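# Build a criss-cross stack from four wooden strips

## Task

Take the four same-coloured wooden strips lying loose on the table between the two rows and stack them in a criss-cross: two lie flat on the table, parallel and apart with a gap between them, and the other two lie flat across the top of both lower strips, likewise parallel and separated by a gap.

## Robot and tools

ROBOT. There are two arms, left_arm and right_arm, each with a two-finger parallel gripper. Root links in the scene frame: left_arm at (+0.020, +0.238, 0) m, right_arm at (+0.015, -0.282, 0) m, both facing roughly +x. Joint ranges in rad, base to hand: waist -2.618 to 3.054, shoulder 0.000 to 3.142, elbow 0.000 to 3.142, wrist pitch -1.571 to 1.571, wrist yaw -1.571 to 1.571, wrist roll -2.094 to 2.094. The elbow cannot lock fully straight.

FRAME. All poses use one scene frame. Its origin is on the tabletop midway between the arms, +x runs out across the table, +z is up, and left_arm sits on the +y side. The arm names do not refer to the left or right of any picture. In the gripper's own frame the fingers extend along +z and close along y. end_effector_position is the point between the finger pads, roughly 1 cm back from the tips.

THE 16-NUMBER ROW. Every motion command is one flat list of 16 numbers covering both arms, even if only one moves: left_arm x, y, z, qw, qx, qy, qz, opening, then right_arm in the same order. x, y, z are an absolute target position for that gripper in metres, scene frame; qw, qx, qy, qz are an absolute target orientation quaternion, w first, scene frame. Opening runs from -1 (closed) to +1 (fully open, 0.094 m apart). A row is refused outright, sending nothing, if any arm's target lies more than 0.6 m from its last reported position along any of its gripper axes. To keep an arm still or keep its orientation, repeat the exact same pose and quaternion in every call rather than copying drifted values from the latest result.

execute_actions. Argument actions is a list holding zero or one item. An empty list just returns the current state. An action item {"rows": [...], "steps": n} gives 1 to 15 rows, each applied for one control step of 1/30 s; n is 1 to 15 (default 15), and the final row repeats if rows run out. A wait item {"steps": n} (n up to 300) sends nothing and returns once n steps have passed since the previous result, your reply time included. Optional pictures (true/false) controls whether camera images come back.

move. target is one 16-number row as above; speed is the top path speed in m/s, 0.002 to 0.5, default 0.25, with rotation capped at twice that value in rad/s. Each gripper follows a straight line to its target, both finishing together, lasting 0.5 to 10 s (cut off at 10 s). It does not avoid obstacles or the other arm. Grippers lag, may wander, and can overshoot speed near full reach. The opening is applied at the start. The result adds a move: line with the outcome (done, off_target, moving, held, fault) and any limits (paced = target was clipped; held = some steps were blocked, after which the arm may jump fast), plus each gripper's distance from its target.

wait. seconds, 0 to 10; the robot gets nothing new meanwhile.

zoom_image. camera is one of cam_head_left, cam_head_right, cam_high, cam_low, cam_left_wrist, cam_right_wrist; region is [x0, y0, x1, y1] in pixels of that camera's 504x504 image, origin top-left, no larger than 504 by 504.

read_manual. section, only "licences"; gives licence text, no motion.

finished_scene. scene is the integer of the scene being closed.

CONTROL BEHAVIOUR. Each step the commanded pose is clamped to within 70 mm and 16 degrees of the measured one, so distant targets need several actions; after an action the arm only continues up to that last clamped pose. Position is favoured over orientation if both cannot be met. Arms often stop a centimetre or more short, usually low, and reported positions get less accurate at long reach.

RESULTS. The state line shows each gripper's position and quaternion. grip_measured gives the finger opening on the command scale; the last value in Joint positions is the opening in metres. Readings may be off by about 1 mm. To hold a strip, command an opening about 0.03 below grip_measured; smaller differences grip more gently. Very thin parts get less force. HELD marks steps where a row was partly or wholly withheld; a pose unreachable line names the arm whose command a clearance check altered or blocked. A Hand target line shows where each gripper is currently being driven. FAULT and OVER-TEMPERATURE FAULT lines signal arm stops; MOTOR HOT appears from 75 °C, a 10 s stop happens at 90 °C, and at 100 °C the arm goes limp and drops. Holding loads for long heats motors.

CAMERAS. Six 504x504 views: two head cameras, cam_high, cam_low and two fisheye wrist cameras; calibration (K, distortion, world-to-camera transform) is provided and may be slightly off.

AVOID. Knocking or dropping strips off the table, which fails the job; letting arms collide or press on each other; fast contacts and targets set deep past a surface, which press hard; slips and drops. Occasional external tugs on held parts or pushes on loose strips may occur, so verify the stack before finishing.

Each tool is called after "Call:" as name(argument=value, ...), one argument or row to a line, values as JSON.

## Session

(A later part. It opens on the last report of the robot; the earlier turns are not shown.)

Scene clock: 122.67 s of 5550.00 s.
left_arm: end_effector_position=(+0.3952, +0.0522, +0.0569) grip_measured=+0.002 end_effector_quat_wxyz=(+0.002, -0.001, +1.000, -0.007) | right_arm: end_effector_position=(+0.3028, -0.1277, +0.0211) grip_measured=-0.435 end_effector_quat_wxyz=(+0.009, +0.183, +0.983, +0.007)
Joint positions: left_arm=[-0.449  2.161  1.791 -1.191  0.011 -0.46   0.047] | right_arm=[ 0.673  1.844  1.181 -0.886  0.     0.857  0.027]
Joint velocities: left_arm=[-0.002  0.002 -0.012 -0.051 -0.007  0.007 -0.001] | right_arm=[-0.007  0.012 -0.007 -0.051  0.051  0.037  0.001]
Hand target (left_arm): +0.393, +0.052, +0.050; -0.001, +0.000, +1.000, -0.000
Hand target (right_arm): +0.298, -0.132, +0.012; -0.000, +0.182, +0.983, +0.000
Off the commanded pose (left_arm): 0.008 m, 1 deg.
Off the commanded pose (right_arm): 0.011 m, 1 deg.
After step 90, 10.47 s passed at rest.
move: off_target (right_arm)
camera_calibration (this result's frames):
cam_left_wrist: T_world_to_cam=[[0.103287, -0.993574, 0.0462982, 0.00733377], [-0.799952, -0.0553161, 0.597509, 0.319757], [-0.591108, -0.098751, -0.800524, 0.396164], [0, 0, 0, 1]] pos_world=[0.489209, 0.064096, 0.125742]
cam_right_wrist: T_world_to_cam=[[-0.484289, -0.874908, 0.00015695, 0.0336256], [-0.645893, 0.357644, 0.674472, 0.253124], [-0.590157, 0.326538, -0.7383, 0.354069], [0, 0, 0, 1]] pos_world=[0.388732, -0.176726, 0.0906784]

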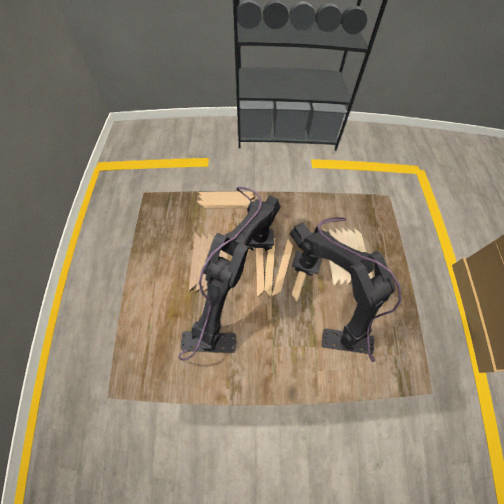

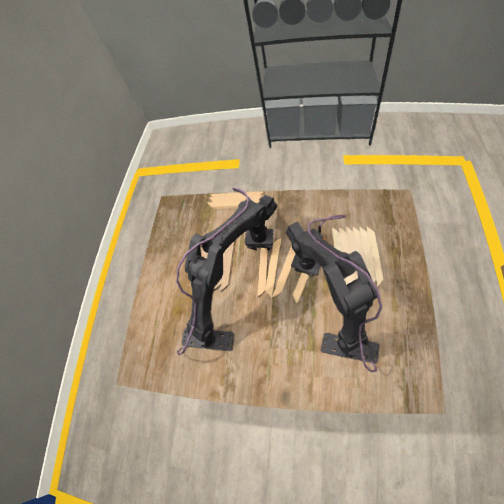

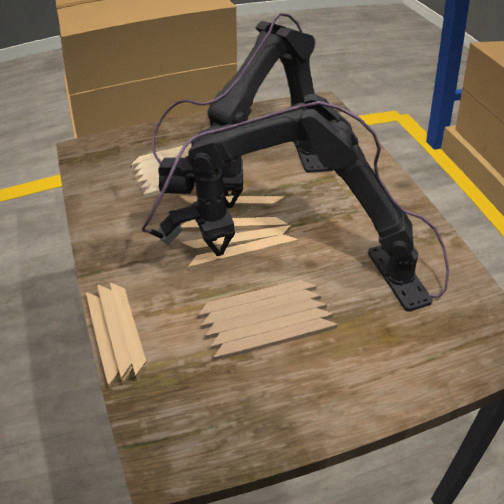

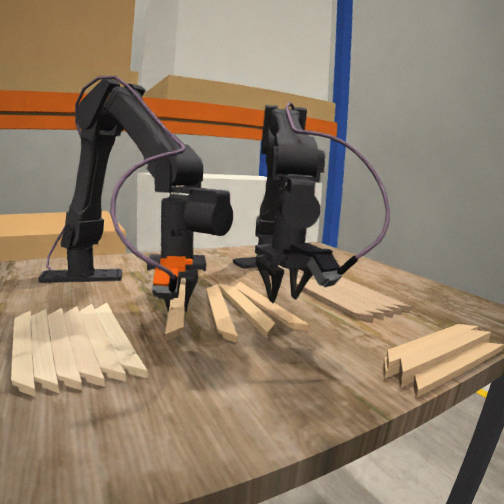

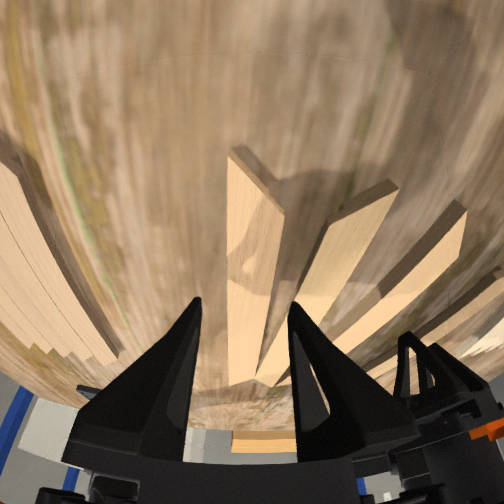

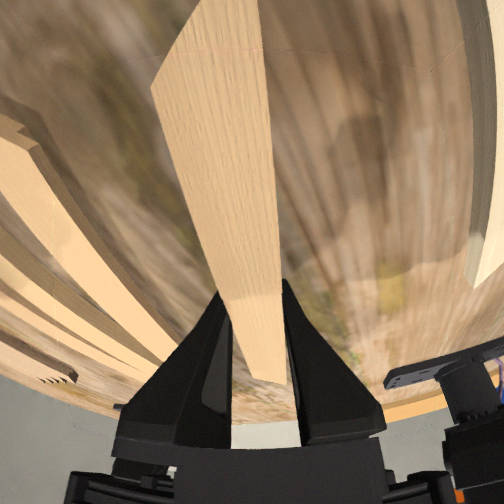

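Call:
move(
  target=[0.395, 0.053, 0.017, 0, 0, 1, 0, -0.15, 0.300, -0.130, 0.005, 0, 0.182, 0.9833, 0, -0.5],
  speed=0.05,
)

Scene clock: 132.07 s of 5550.00 s.
left_arm: end_effector_position=(+0.3976, +0.0510, +0.0236) grip_measured=-0.148 end_effector_quat_wxyz=(+0.002, -0.001, +1.000, -0.007) | right_arm: end_effector_position=(+0.3066, -0.1257, +0.0156) grip_measured=-0.435 end_effector_quat_wxyz=(+0.011, +0.183, +0.983, +0.009)
Joint positions: left_arm=[-0.449  2.198  1.716 -1.08   0.011 -0.46   0.04 ] | right_arm=[ 0.673  1.862  1.181 -0.862  0.     0.857  0.027]
Joint velocities: left_arm=[-0.017 -0.002  0.007 -0.037  0.037 -0.022 -0.   ] | right_arm=[-0.002 -0.007 -0.002  0.022  0.037  0.007 -0.   ]
Hand target (left_arm): +0.396, +0.053, +0.017; -0.000, -0.000, +1.000, -0.000
Hand target (right_arm): +0.300, -0.130, +0.005; +0.000, +0.182, +0.983, -0.000
Off the commanded pose (left_arm): 0.007 m, 1 deg.
Off the commanded pose (right_arm): 0.013 m, 2 deg.
After step 90, 5.17 s passed at rest.
move: off_target (right_arm)
camera_calibration (this result's frames):
cam_left_wrist: T_world_to_cam=[[0.103682, -0.993542, 0.0460962, 0.00727833], [-0.799723, -0.0557211, 0.597778, 0.341445], [-0.591349, -0.0988428, -0.800335, 0.37094], [0, 0, 0, 1]] pos_world=[0.491662, 0.0629218, 0.0924329]
cam_right_wrist: T_world_to_cam=[[-0.484275, -0.8749, -0.00528295, 0.0373337], [-0.649746, 0.355591, 0.671852, 0.259535], [-0.585925, 0.328794, -0.740666, 0.350618], [0, 0, 0, 1]] pos_world=[0.392147, -0.174906, 0.0855183]

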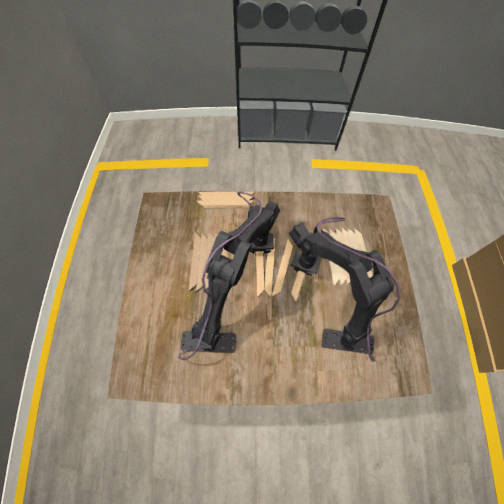

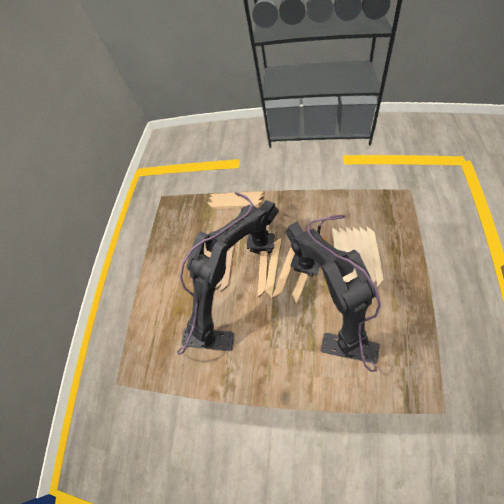

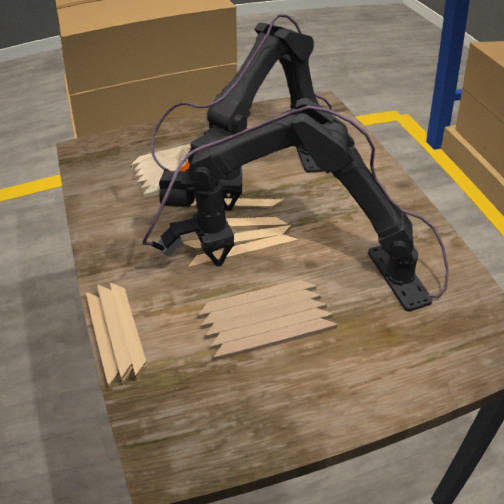

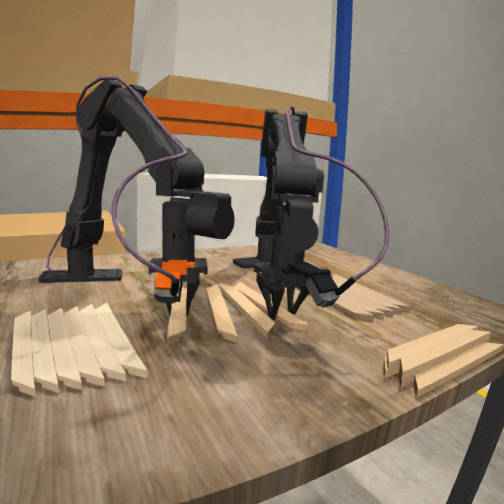

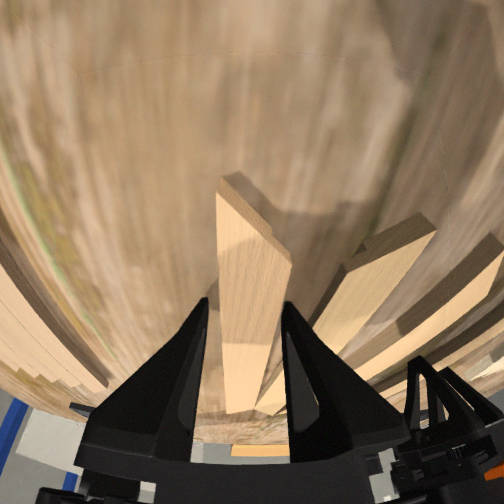

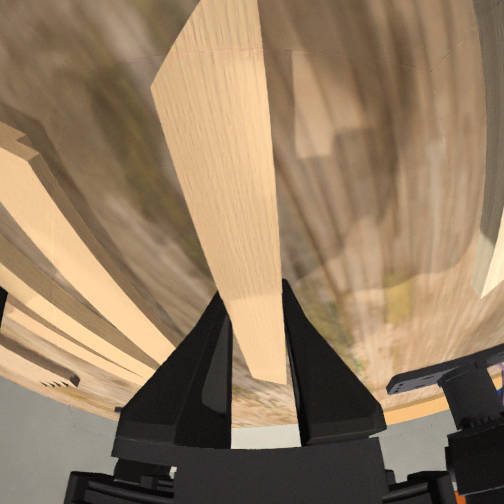

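Call:
move(
  target=[0.397, 0.051, 0.022, 0, 0, 1, 0, -0.5, 0.306, -0.126, 0.015, 0, 0.182, 0.9833, 0, 0.0],
  speed=0.05,
)

Call:
move(
  target=[0.39, 0.065, 0.085, 0, 0, 1, 0, -0.5, 0.306, -0.126, 0.075, 0, 0.182, 0.9833, 0, 0.0],
  speed=0.1,
)

Scene clock: 135.90 s of 5550.00 s.
left_arm: end_effector_position=(+0.3978, +0.0507, +0.0236) grip_measured=-0.454 end_effector_quat_wxyz=(+0.002, -0.001, +1.000, -0.008) | right_arm: end_effector_position=(+0.3037, -0.1272, +0.0155) grip_measured=-0.001 end_effector_quat_wxyz=(+0.006, +0.183, +0.983, +0.005)
Joint positions: left_arm=[-0.449  2.198  1.716 -1.078  0.012 -0.46   0.026] | right_arm=[ 0.673  1.862  1.181 -0.875  0.     0.857  0.047]
Joint velocities: left_arm=[-0.027 -0.002 -0.007  0.066 -0.007  0.051 -0.   ] | right_arm=[ 0.017 -0.017  0.002  0.022 -0.095 -0.095  0.001]
Hand target (left_arm): +0.397, +0.051, +0.022; -0.000, +0.000, +1.000, -0.000
Hand target (right_arm): +0.306, -0.126, +0.015; +0.000, +0.182, +0.983, +0.000
Off the commanded pose (left_arm): 0.002 m, 1 deg.
Off the commanded pose (right_arm): 0.003 m, 1 deg.
After step 90, 0.13 s passed at rest.
move: done
camera_calibration (this result's frames):
cam_left_wrist: T_world_to_cam=[[0.103642, -0.993487, 0.04735, 0.00699526], [-0.800135, -0.055004, 0.597292, 0.341724], [-0.590798, -0.0997909, -0.800625, 0.37087], [0, 0, 0, 1]] pos_world=[0.49181, 0.0627553, 0.0924876]
cam_right_wrist: T_world_to_cam=[[-0.484271, -0.874898, 0.00591684, 0.0343752], [-0.641798, 0.359826, 0.677216, 0.256275], [-0.594624, 0.324159, -0.735761, 0.35134], [0, 0, 0, 1]] pos_world=[0.390039, -0.17603, 0.0847451]

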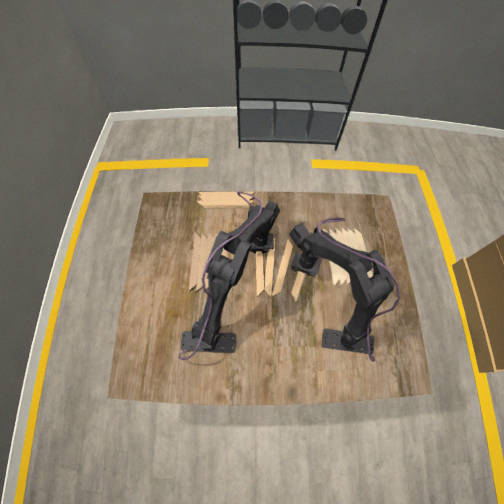

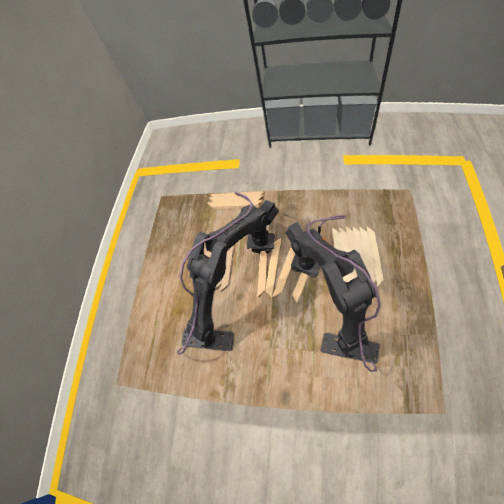

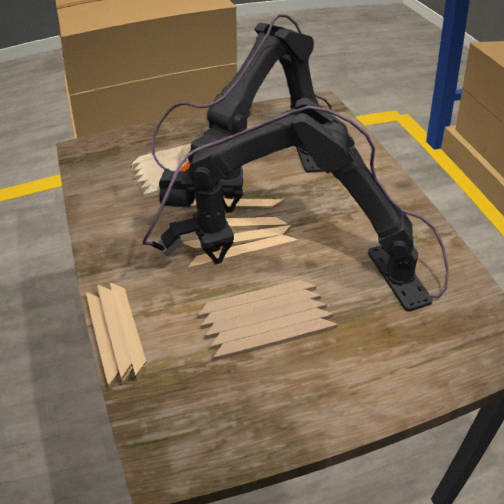

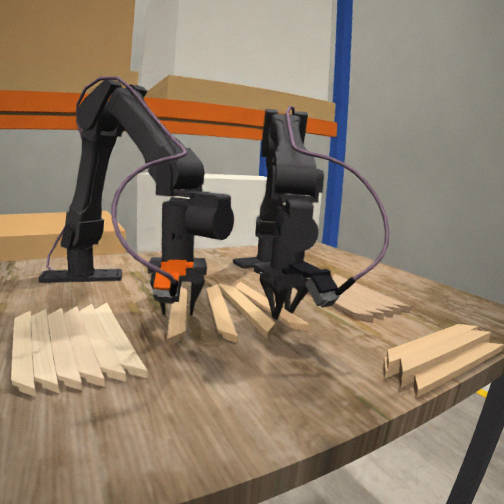

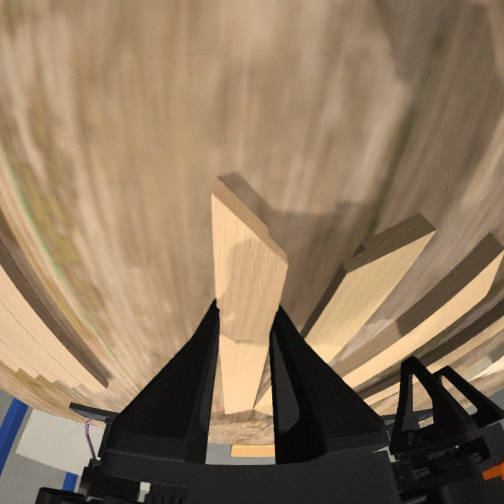

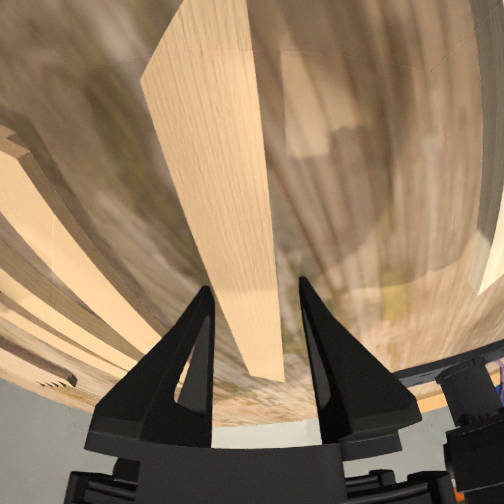

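Scene clock: 137.13 s of 5550.00 s.
left_arm: end_effector_position=(+0.3792, +0.0645, +0.0650) grip_measured=-0.454 end_effector_quat_wxyz=(-0.025, +0.001, +1.000, +0.006) | right_arm: end_effector_position=(+0.3007, -0.1288, +0.0629) grip_measured=-0.001 end_effector_quat_wxyz=(-0.010, +0.183, +0.983, -0.008)
Joint positions: left_arm=[-0.44   2.136  1.783 -1.268  0.01  -0.446  0.026] | right_arm=[ 0.673  1.825  1.333 -1.105  0.     0.857  0.047]
Joint velocities: left_arm=[-0.012  0.002  0.002  0.066  0.022 -0.037  0.   ] | right_arm=[-0.002 -0.007  0.012  0.022 -0.037  0.037 -0.   ]
Hand target (left_arm): +0.388, +0.066, +0.085; +0.000, -0.000, +1.000, +0.001
Hand target (right_arm): +0.305, -0.126, +0.075; +0.000, +0.182, +0.983, +0.000
Off the commanded pose (left_arm): 0.023 m, 3 deg.
Off the commanded pose (right_arm): 0.013 m, 1 deg.
move: off_target (left_arm, right_arm)
camera_calibration (this result's frames):
cam_left_wrist: T_world_to_cam=[[0.1007, -0.994817, 0.0140834, 0.0240169], [-0.767257, -0.0686382, 0.637656, 0.288664], [-0.633385, -0.0750177, -0.770192, 0.406984], [0, 0, 0, 1]] pos_world=[0.476838, 0.0742367, 0.129049]
cam_right_wrist: T_world_to_cam=[[-0.483441, -0.874456, 0.0401412, 0.0288892], [-0.617117, 0.372977, 0.692859, 0.21609], [-0.620847, 0.310185, -0.719955, 0.390058], [0, 0, 0, 1]] pos_world=[0.389485, -0.176324, 0.129945]

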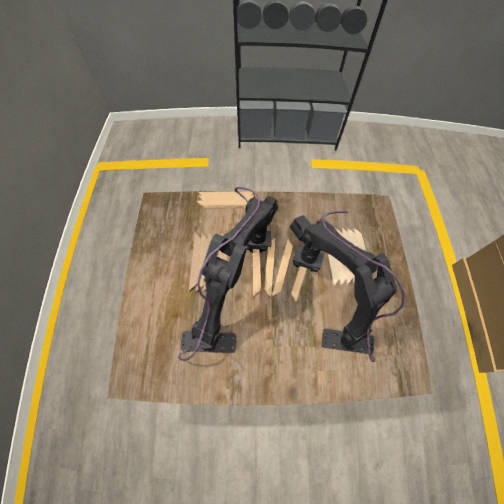

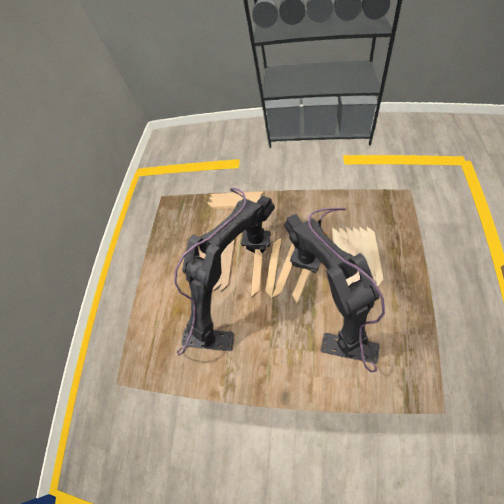

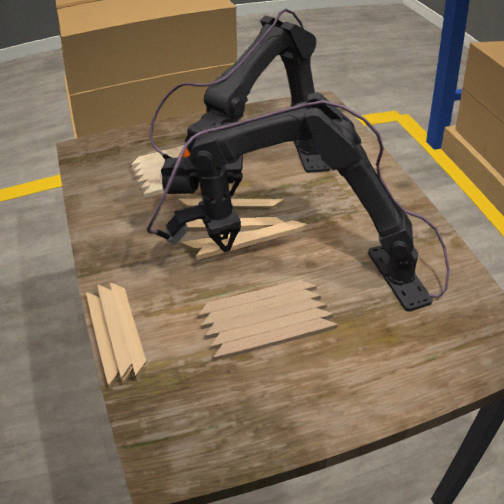

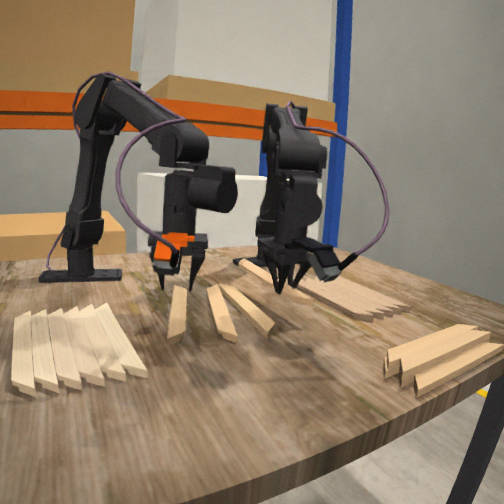

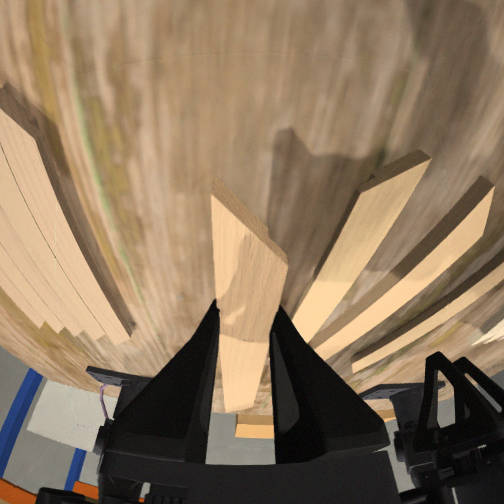

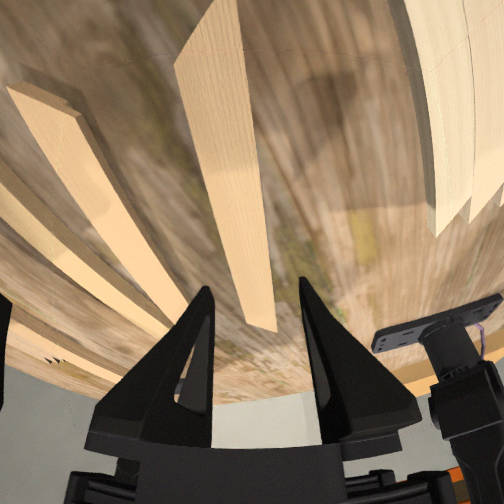

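Call:
move(
  target=[0.36, 0.20, 0.13, 0, 0, 1, 0, -0.5, 0.338, -0.003, 0.07, 0, 0.0785, 0.9969, 0, 0.0],
  speed=0.15,
)

Scene clock: 147.53 s of 5550.00 s.
left_arm: end_effector_position=(+0.3640, +0.2008, +0.1229) grip_measured=-0.454 end_effector_quat_wxyz=(-0.002, -0.003, +1.000, +0.005) | right_arm: end_effector_position=(+0.3391, -0.0072, +0.0700) grip_measured=-0.001 end_effector_quat_wxyz=(+0.002, +0.083, +0.997, +0.002)
Joint positions: left_arm=[-0.107  1.861  1.62  -1.334 -0.009 -0.122  0.026] | right_arm=[ 0.884  2.183  1.878 -1.26  -0.     0.867  0.047]
Joint velocities: left_arm=[-0.017 -0.002  0.007 -0.066  0.081  0.066  0.001] | right_arm=[ 0.002 -0.007 -0.012  0.007 -0.037  0.037  0.   ]
Hand target (left_arm): +0.357, +0.203, +0.130; +0.002, -0.000, +1.000, +0.007
Hand target (right_arm): +0.340, -0.004, +0.071; -0.000, +0.079, +0.997, +0.001
Off the commanded pose (left_arm): 0.008 m, 1 deg.
Off the commanded pose (right_arm): 0.004 m, 1 deg.
After step 90, 5.80 s passed at rest.
move: done
camera_calibration (this result's frames):
cam_left_wrist: T_world_to_cam=[[0.108494, -0.99384, 0.0225908, 0.156275], [-0.795247, -0.0731338, 0.601858, 0.264908], [-0.596499, -0.0832635, -0.798283, 0.443829], [0, 0, 0, 1]] pos_world=[0.458456, 0.211641, 0.191334]
cam_right_wrist: T_world_to_cam=[[-0.299018, -0.954163, 0.012716, 0.092351], [-0.696312, 0.227285, 0.680802, 0.216159], [-0.652486, 0.194717, -0.732357, 0.392028], [0, 0, 0, 1]] pos_world=[0.433921, -0.0373464, 0.138769]

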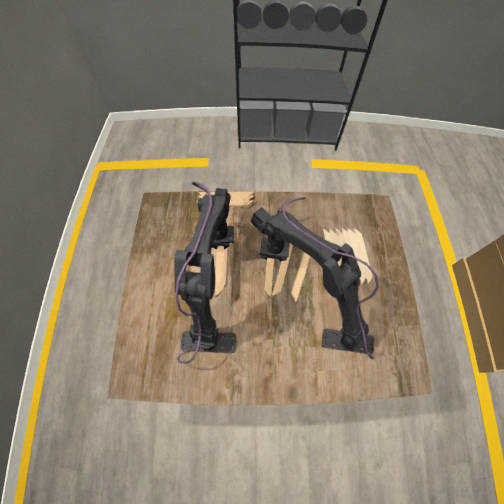

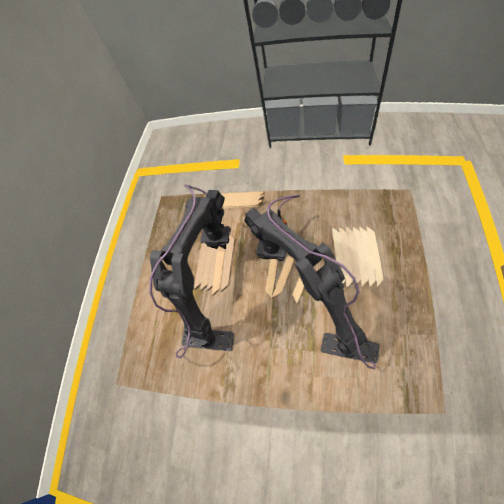

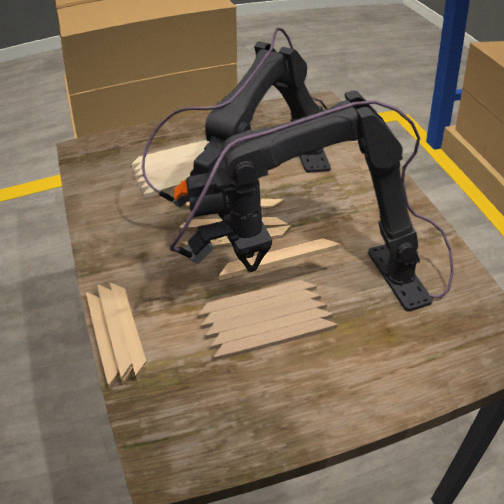

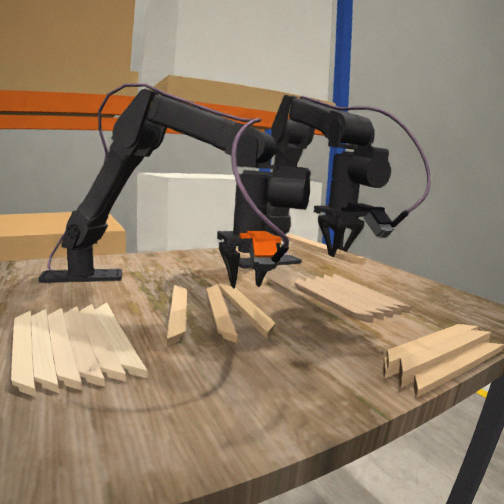

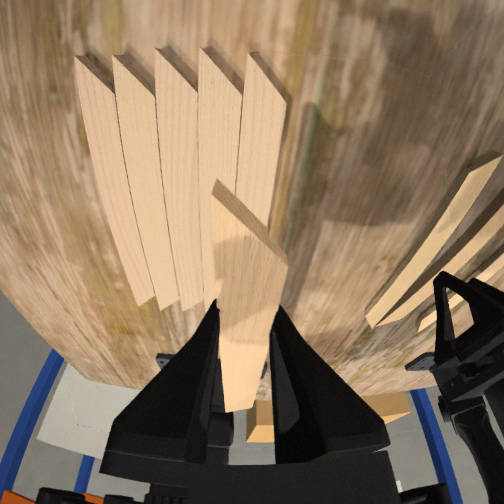

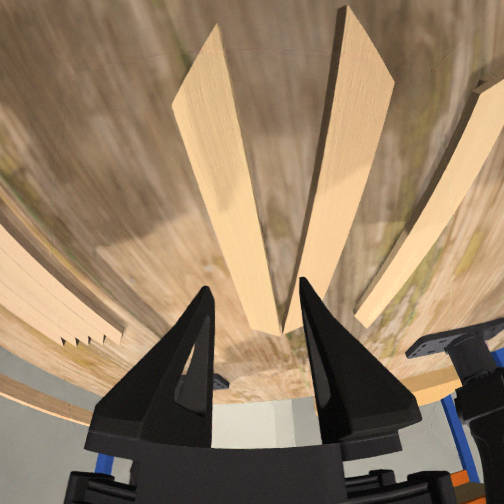

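Call:
execute_actions(
  actions=[],
)

Scene clock: 159.47 s of 5550.00 s.
left_arm: end_effector_position=(+0.3639, +0.2008, +0.1229) grip_measured=-0.454 end_effector_quat_wxyz=(-0.002, -0.003, +1.000, +0.005) | right_arm: end_effector_position=(+0.3387, -0.0075, +0.0700) grip_measured=-0.001 end_effector_quat_wxyz=(+0.001, +0.083, +0.997, +0.002)
Joint positions: left_arm=[-0.107  1.861  1.62  -1.334 -0.009 -0.121  0.026] | right_arm=[ 0.884  2.183  1.878 -1.262 -0.     0.867  0.047]
Joint velocities: left_arm=[ 0.007 -0.002  0.012 -0.022 -0.022  0.037 -0.001] | right_arm=[-0.002 -0.002 -0.002 -0.037 -0.007  0.051 -0.   ]
Hand target (left_arm): +0.357, +0.203, +0.130; +0.002, -0.000, +1.000, +0.007
Hand target (right_arm): +0.340, -0.004, +0.071; -0.000, +0.079, +0.997, +0.001
Off the commanded pose (left_arm): 0.008 m, 1 deg.
Off the commanded pose (right_arm): 0.005 m, 1 deg.
Steps of this call (steps 1 to 90: nothing new was sent; then 8.93 s passed at rest). Readings (end_effector_position):
1: left_arm (+0.3640, +0.2008, +0.1229) | right_arm (+0.3390, -0.0072, +0.0700)
2: left_arm (+0.3640, +0.2008, +0.1229) | right_arm (+0.3389, -0.0073, +0.0700)
4: left_arm (+0.3639, +0.2008, +0.1229) | right_arm (+0.3389, -0.0074, +0.0700)
8: left_arm (+0.3639, +0.2008, +0.1229) | right_arm (+0.3387, -0.0075, +0.0700)
90: the state above
camera_calibration (this result's frames):
cam_left_wrist: T_world_to_cam=[[0.106607, -0.994046, 0.0225113, 0.157034], [-0.795147, -0.0716395, 0.602171, 0.264459], [-0.596973, -0.0820957, -0.79805, 0.443683], [0, 0, 0, 1]] pos_world=[0.458409, 0.211469, 0.191297]
cam_right_wrist: T_world_to_cam=[[-0.298994, -0.954143, 0.0146479, 0.0917275], [-0.695121, 0.228291, 0.681682, 0.215484], [-0.653766, 0.193636, -0.731502, 0.392179], [0, 0, 0, 1]] pos_world=[0.433607, -0.0376121, 0.138645]

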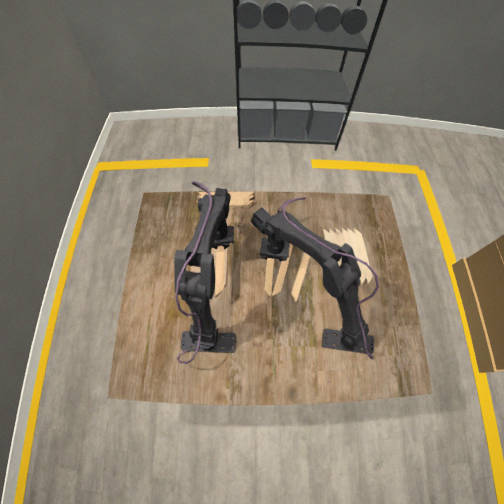

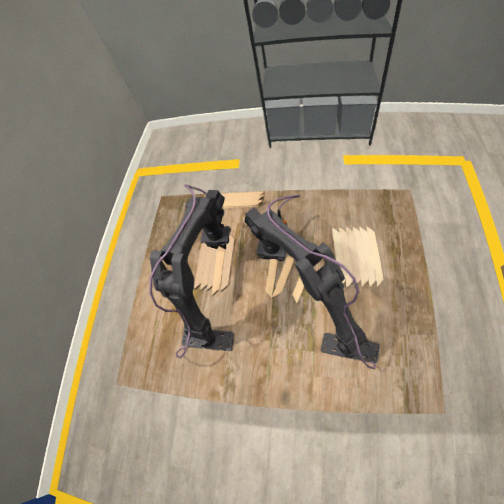

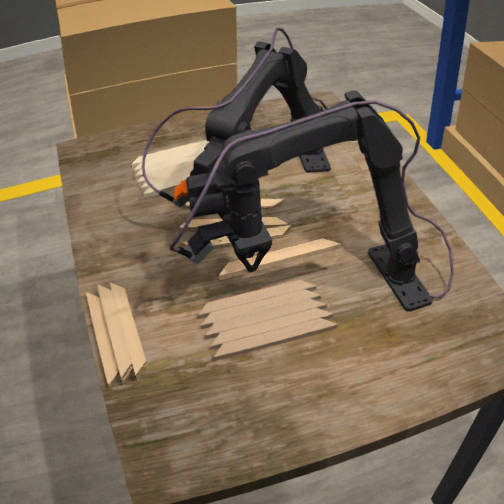

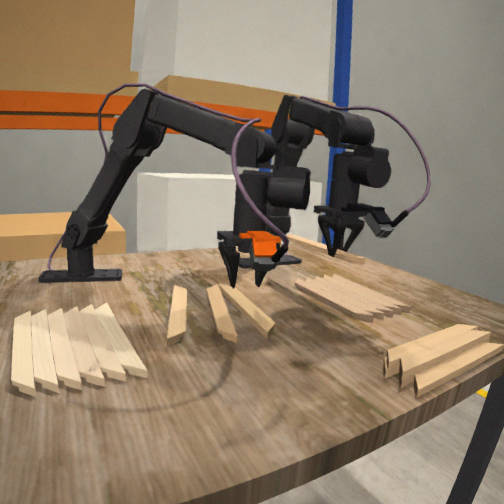

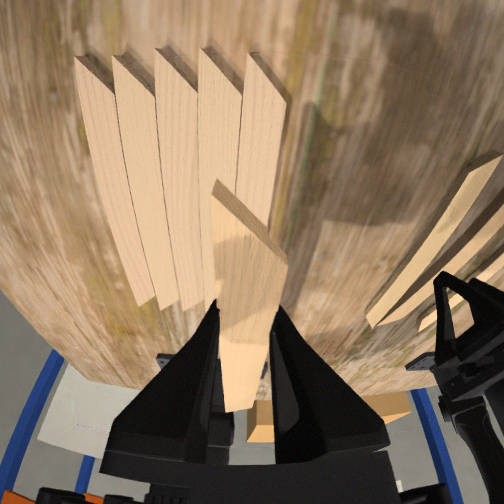

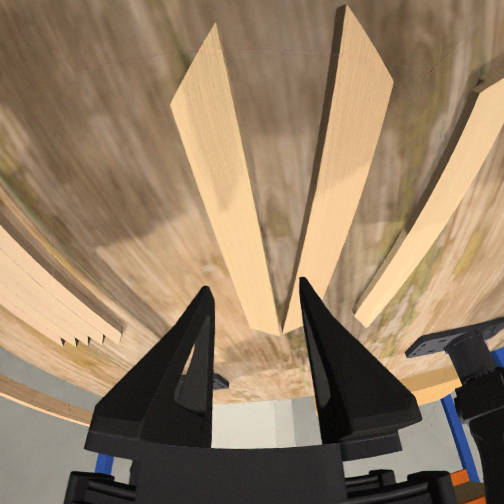

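Call:
move(
  target=[0.36,0.20,0.13,0,0,1,0,-0.5, 0.343,0.008,0.030,0,0.0785,0.9969,0,0.0],
  speed=0.1,
)

Scene clock: 170.83 s of 5550.00 s.
left_arm: end_effector_position=(+0.3623, +0.2007, +0.1229) grip_measured=-0.454 end_effector_quat_wxyz=(-0.005, -0.002, +1.000, +0.004) | right_arm: end_effector_position=(+0.3474, +0.0075, +0.0388) grip_measured=-0.001 end_effector_quat_wxyz=(+0.005, +0.079, +0.997, +0.005)
Joint positions: left_arm=[-0.107  1.861  1.62  -1.34  -0.007 -0.12   0.026] | right_arm=[ 0.898  2.259  1.878 -1.176 -0.     0.872  0.047]
Joint velocities: left_arm=[ 0.012 -0.017  0.002 -0.007  0.007 -0.022  0.   ] | right_arm=[ 0.017 -0.022  0.002 -0.037 -0.022 -0.022 -0.001]
Hand target (left_arm): +0.360, +0.200, +0.130; +0.000, -0.000, +1.000, +0.000
Hand target (right_arm): +0.344, +0.008, +0.030; -0.000, +0.078, +0.997, -0.000
Off the commanded pose (left_arm): 0.008 m, 1 deg.
Off the commanded pose (right_arm): 0.010 m, 1 deg.
After step 90, 7.50 s passed at rest.
move: done
camera_calibration (this result's frames):
cam_left_wrist: T_world_to_cam=[[0.106381, -0.994067, 0.0226572, 0.157171], [-0.791399, -0.0708533, 0.60718, 0.26109], [-0.601973, -0.0825234, -0.794241, 0.444195], [0, 0, 0, 1]] pos_world=[0.4573, 0.211394, 0.190708]
cam_right_wrist: T_world_to_cam=[[-0.291054, -0.956686, 0.00623931, 0.106772], [-0.702096, 0.21802, 0.677886, 0.241994], [-0.649884, 0.192921, -0.735141, 0.370987], [0, 0, 0, 1]] pos_world=[0.442078, -0.0221838, 0.108017]

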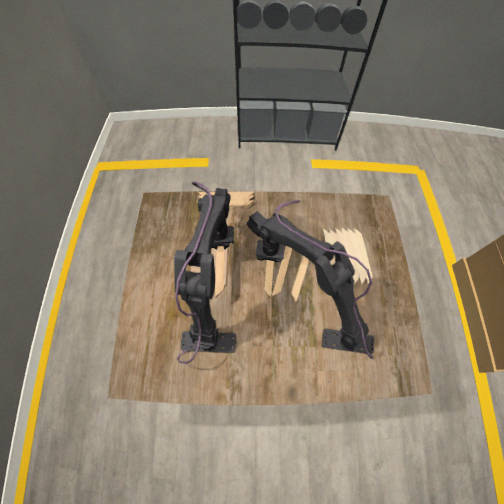

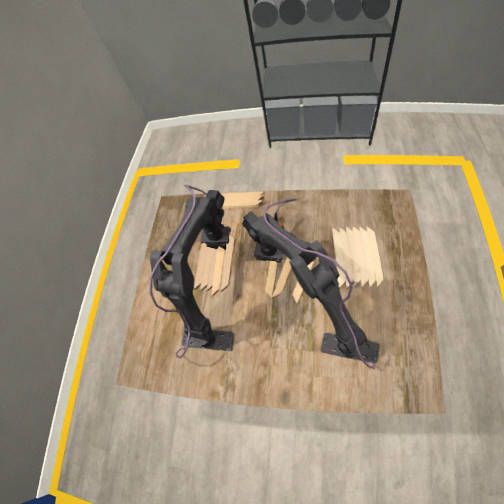

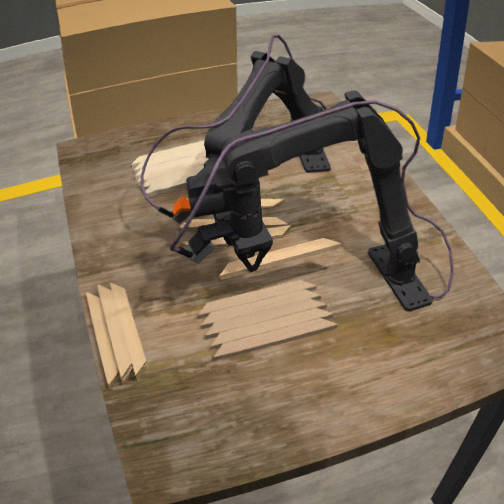

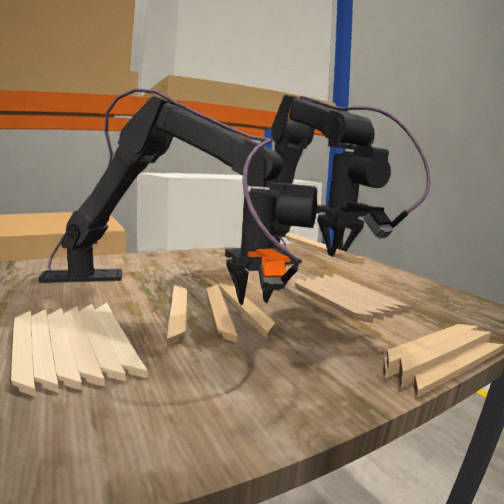

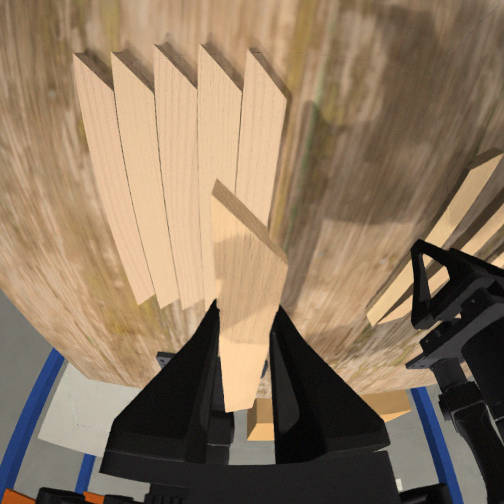

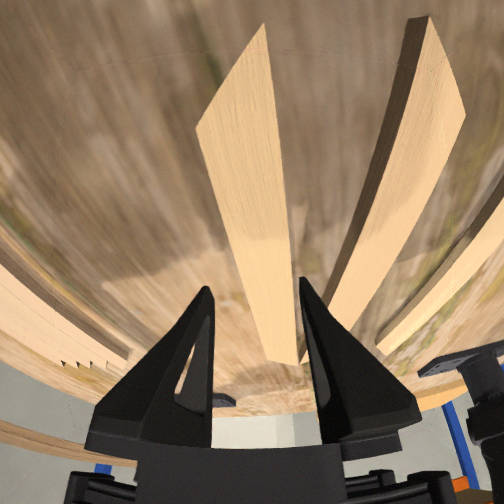

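Call:
move(
  target=[0.36,0.20,0.13,0,0,1,0,-0.5, 0.342,0.001,0.022,0,0.0785,0.9969,0,0.0],
  speed=0.05,
)

Scene clock: 180.47 s of 5550.00 s.
left_arm: end_effector_position=(+0.3622, +0.2008, +0.1229) grip_measured=-0.454 end_effector_quat_wxyz=(-0.005, -0.002, +1.000, +0.004) | right_arm: end_effector_position=(+0.3431, +0.0038, +0.0251) grip_measured=-0.001 end_effector_quat_wxyz=(+0.000, +0.079, +0.997, +0.000)
Joint positions: left_arm=[-0.107  1.861  1.62  -1.341 -0.007 -0.12   0.026] | right_arm=[ 0.898  2.259  1.823 -1.134 -0.     0.872  0.047]
Joint velocities: left_arm=[-0.007 -0.007 -0.012 -0.007 -0.081  0.037 -0.   ] | right_arm=[-0.007 -0.002 -0.002  0.051 -0.095 -0.022 -0.001]
Hand target (left_arm): +0.360, +0.200, +0.130; +0.000, +0.000, +1.000, +0.000
Hand target (right_arm): +0.342, +0.001, +0.022; -0.000, +0.079, +0.997, -0.000
Off the commanded pose (left_arm): 0.007 m, 1 deg.
Off the commanded pose (right_arm): 0.004 m, 0 deg.
After step 90, 5.90 s passed at rest.
move: done
camera_calibration (this result's frames):
cam_left_wrist: T_world_to_cam=[[0.106011, -0.994109, 0.0225768, 0.157345], [-0.791194, -0.0705758, 0.60748, 0.260849], [-0.602308, -0.0822619, -0.794014, 0.444181], [0, 0, 0, 1]] pos_world=[0.457235, 0.211366, 0.190673]
cam_right_wrist: T_world_to_cam=[[-0.291293, -0.956467, 0.0178678, 0.101778], [-0.694951, 0.22441, 0.683142, 0.246498], [-0.657413, 0.186578, -0.730067, 0.361244], [0, 0, 0, 1]] pos_world=[0.438438, -0.0253692, 0.0935209]

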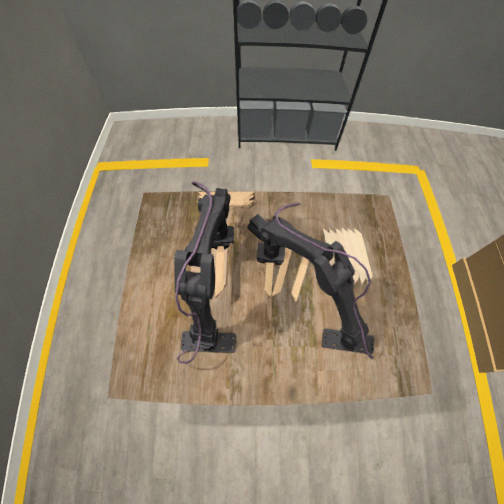

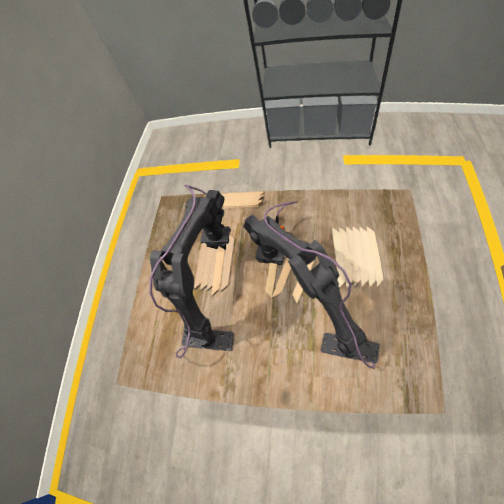

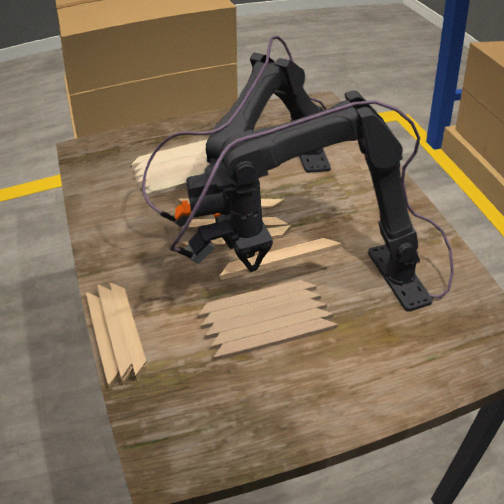

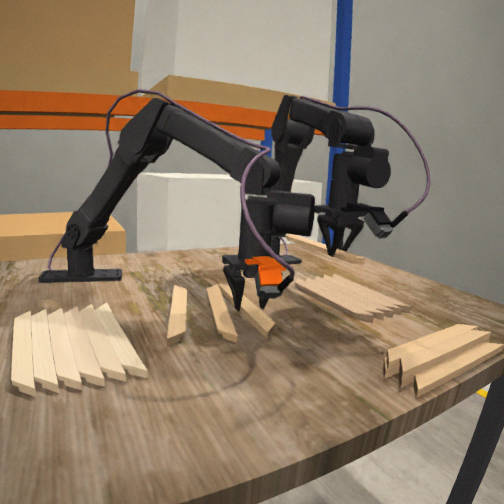

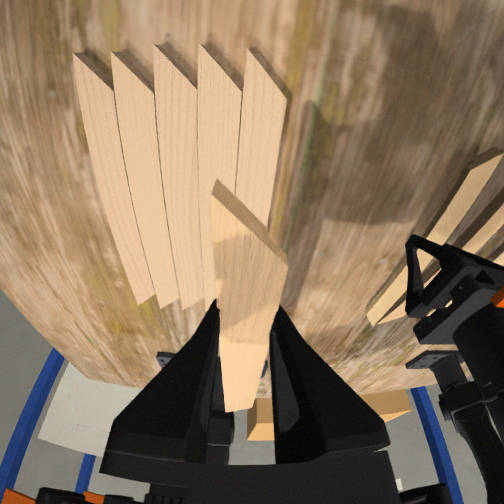

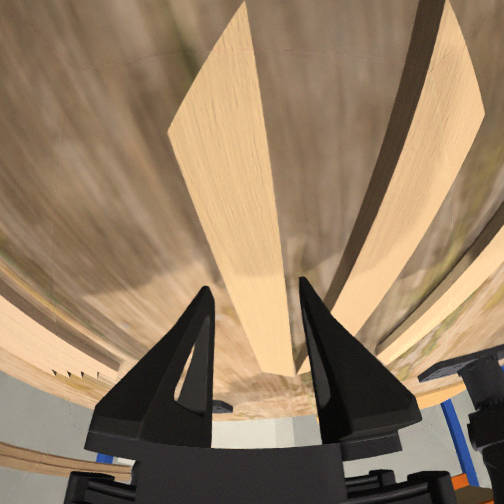

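Good, centred. Descend a bit further.

Call:
move(
  target=[0.36,0.20,0.13,0,0,1,0,-0.5, 0.342,0.003,0.010,0,0.0785,0.9969,0,0.0],
  speed=0.04,
)

Scene clock: 183.33 s of 5550.00 s.
left_arm: end_effector_position=(+0.3622, +0.2008, +0.1229) grip_measured=-0.454 end_effector_quat_wxyz=(-0.005, -0.002, +1.000, +0.004) | right_arm: end_effector_position=(+0.3457, +0.0060, +0.0199) grip_measured=-0.001 end_effector_quat_wxyz=(+0.006, +0.079, +0.997, +0.007)
Joint positions: left_arm=[-0.107  1.861  1.62  -1.341 -0.007 -0.12   0.026] | right_arm=[ 0.898  2.259  1.802 -1.095 -0.     0.872  0.047]
Joint velocities: left_arm=[ 0.002  0.017 -0.012 -0.051 -0.007  0.007  0.   ] | right_arm=[-0.002 -0.002  0.007  0.037  0.051  0.037  0.   ]
Hand target (left_arm): +0.360, +0.200, +0.130; +0.000, -0.000, +1.000, +0.000
Hand target (right_arm): +0.342, +0.003, +0.010; -0.000, +0.079, +0.997, -0.000
Off the commanded pose (left_arm): 0.007 m, 1 deg.
Off the commanded pose (right_arm): 0.011 m, 1 deg.
move: off_target (right_arm)
camera_calibration (this result's frames):
cam_left_wrist: T_world_to_cam=[[0.106011, -0.994109, 0.0225768, 0.157345], [-0.791194, -0.0705758, 0.60748, 0.260849], [-0.602308, -0.0822619, -0.794014, 0.444181], [0, 0, 0, 1]] pos_world=[0.457235, 0.211366, 0.190673]
cam_right_wrist: T_world_to_cam=[[-0.291433, -0.956588, 0.00235908, 0.105165], [-0.704351, 0.216254, 0.67611, 0.254758], [-0.647269, 0.195379, -0.736797, 0.355364], [0, 0, 0, 1]] pos_world=[0.440103, -0.0239237, 0.0893385]

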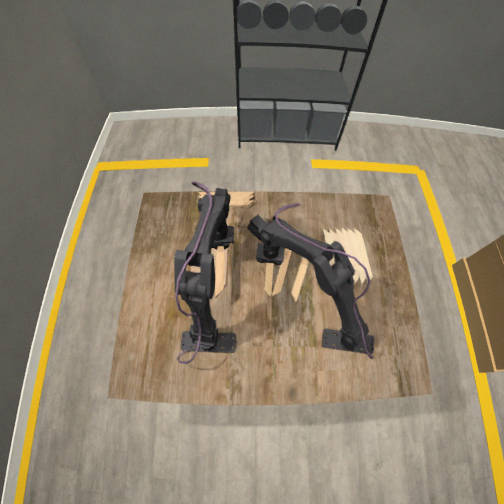

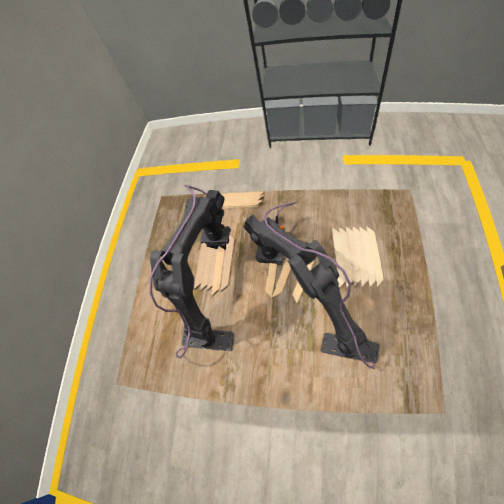

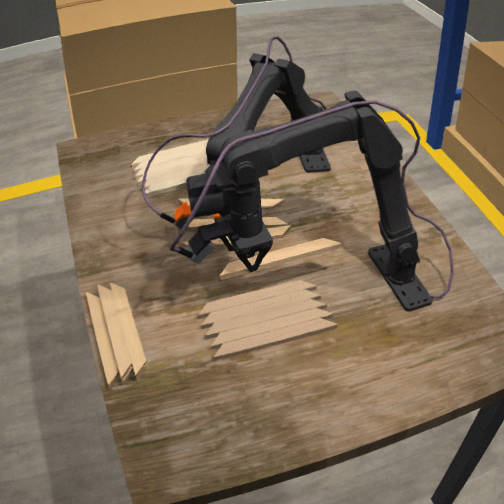

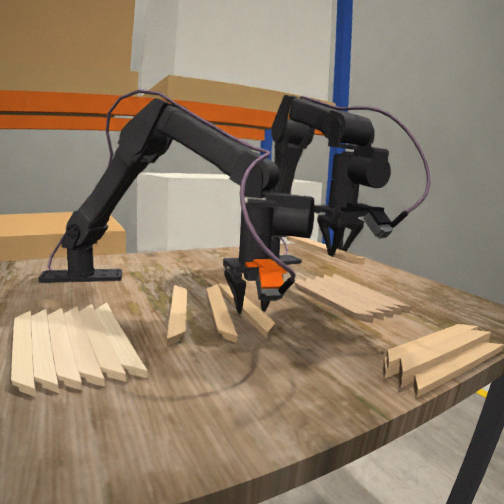

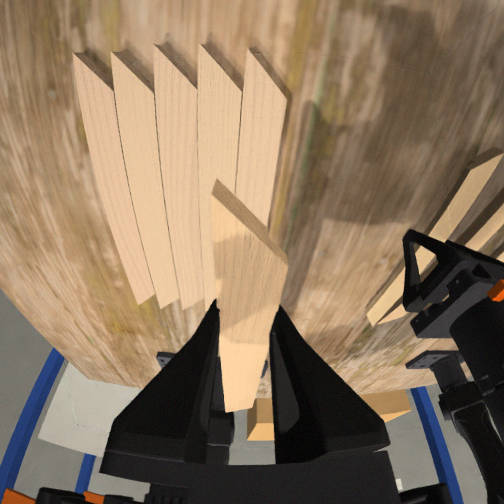

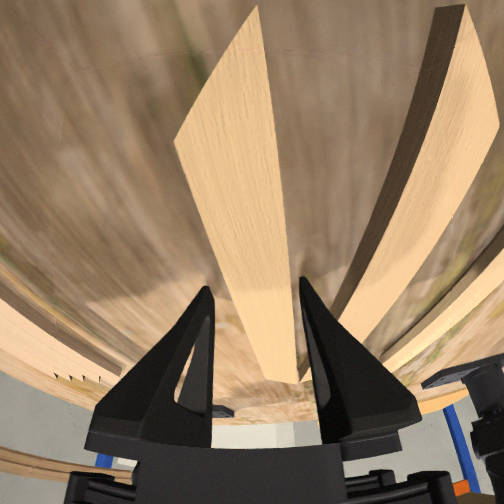

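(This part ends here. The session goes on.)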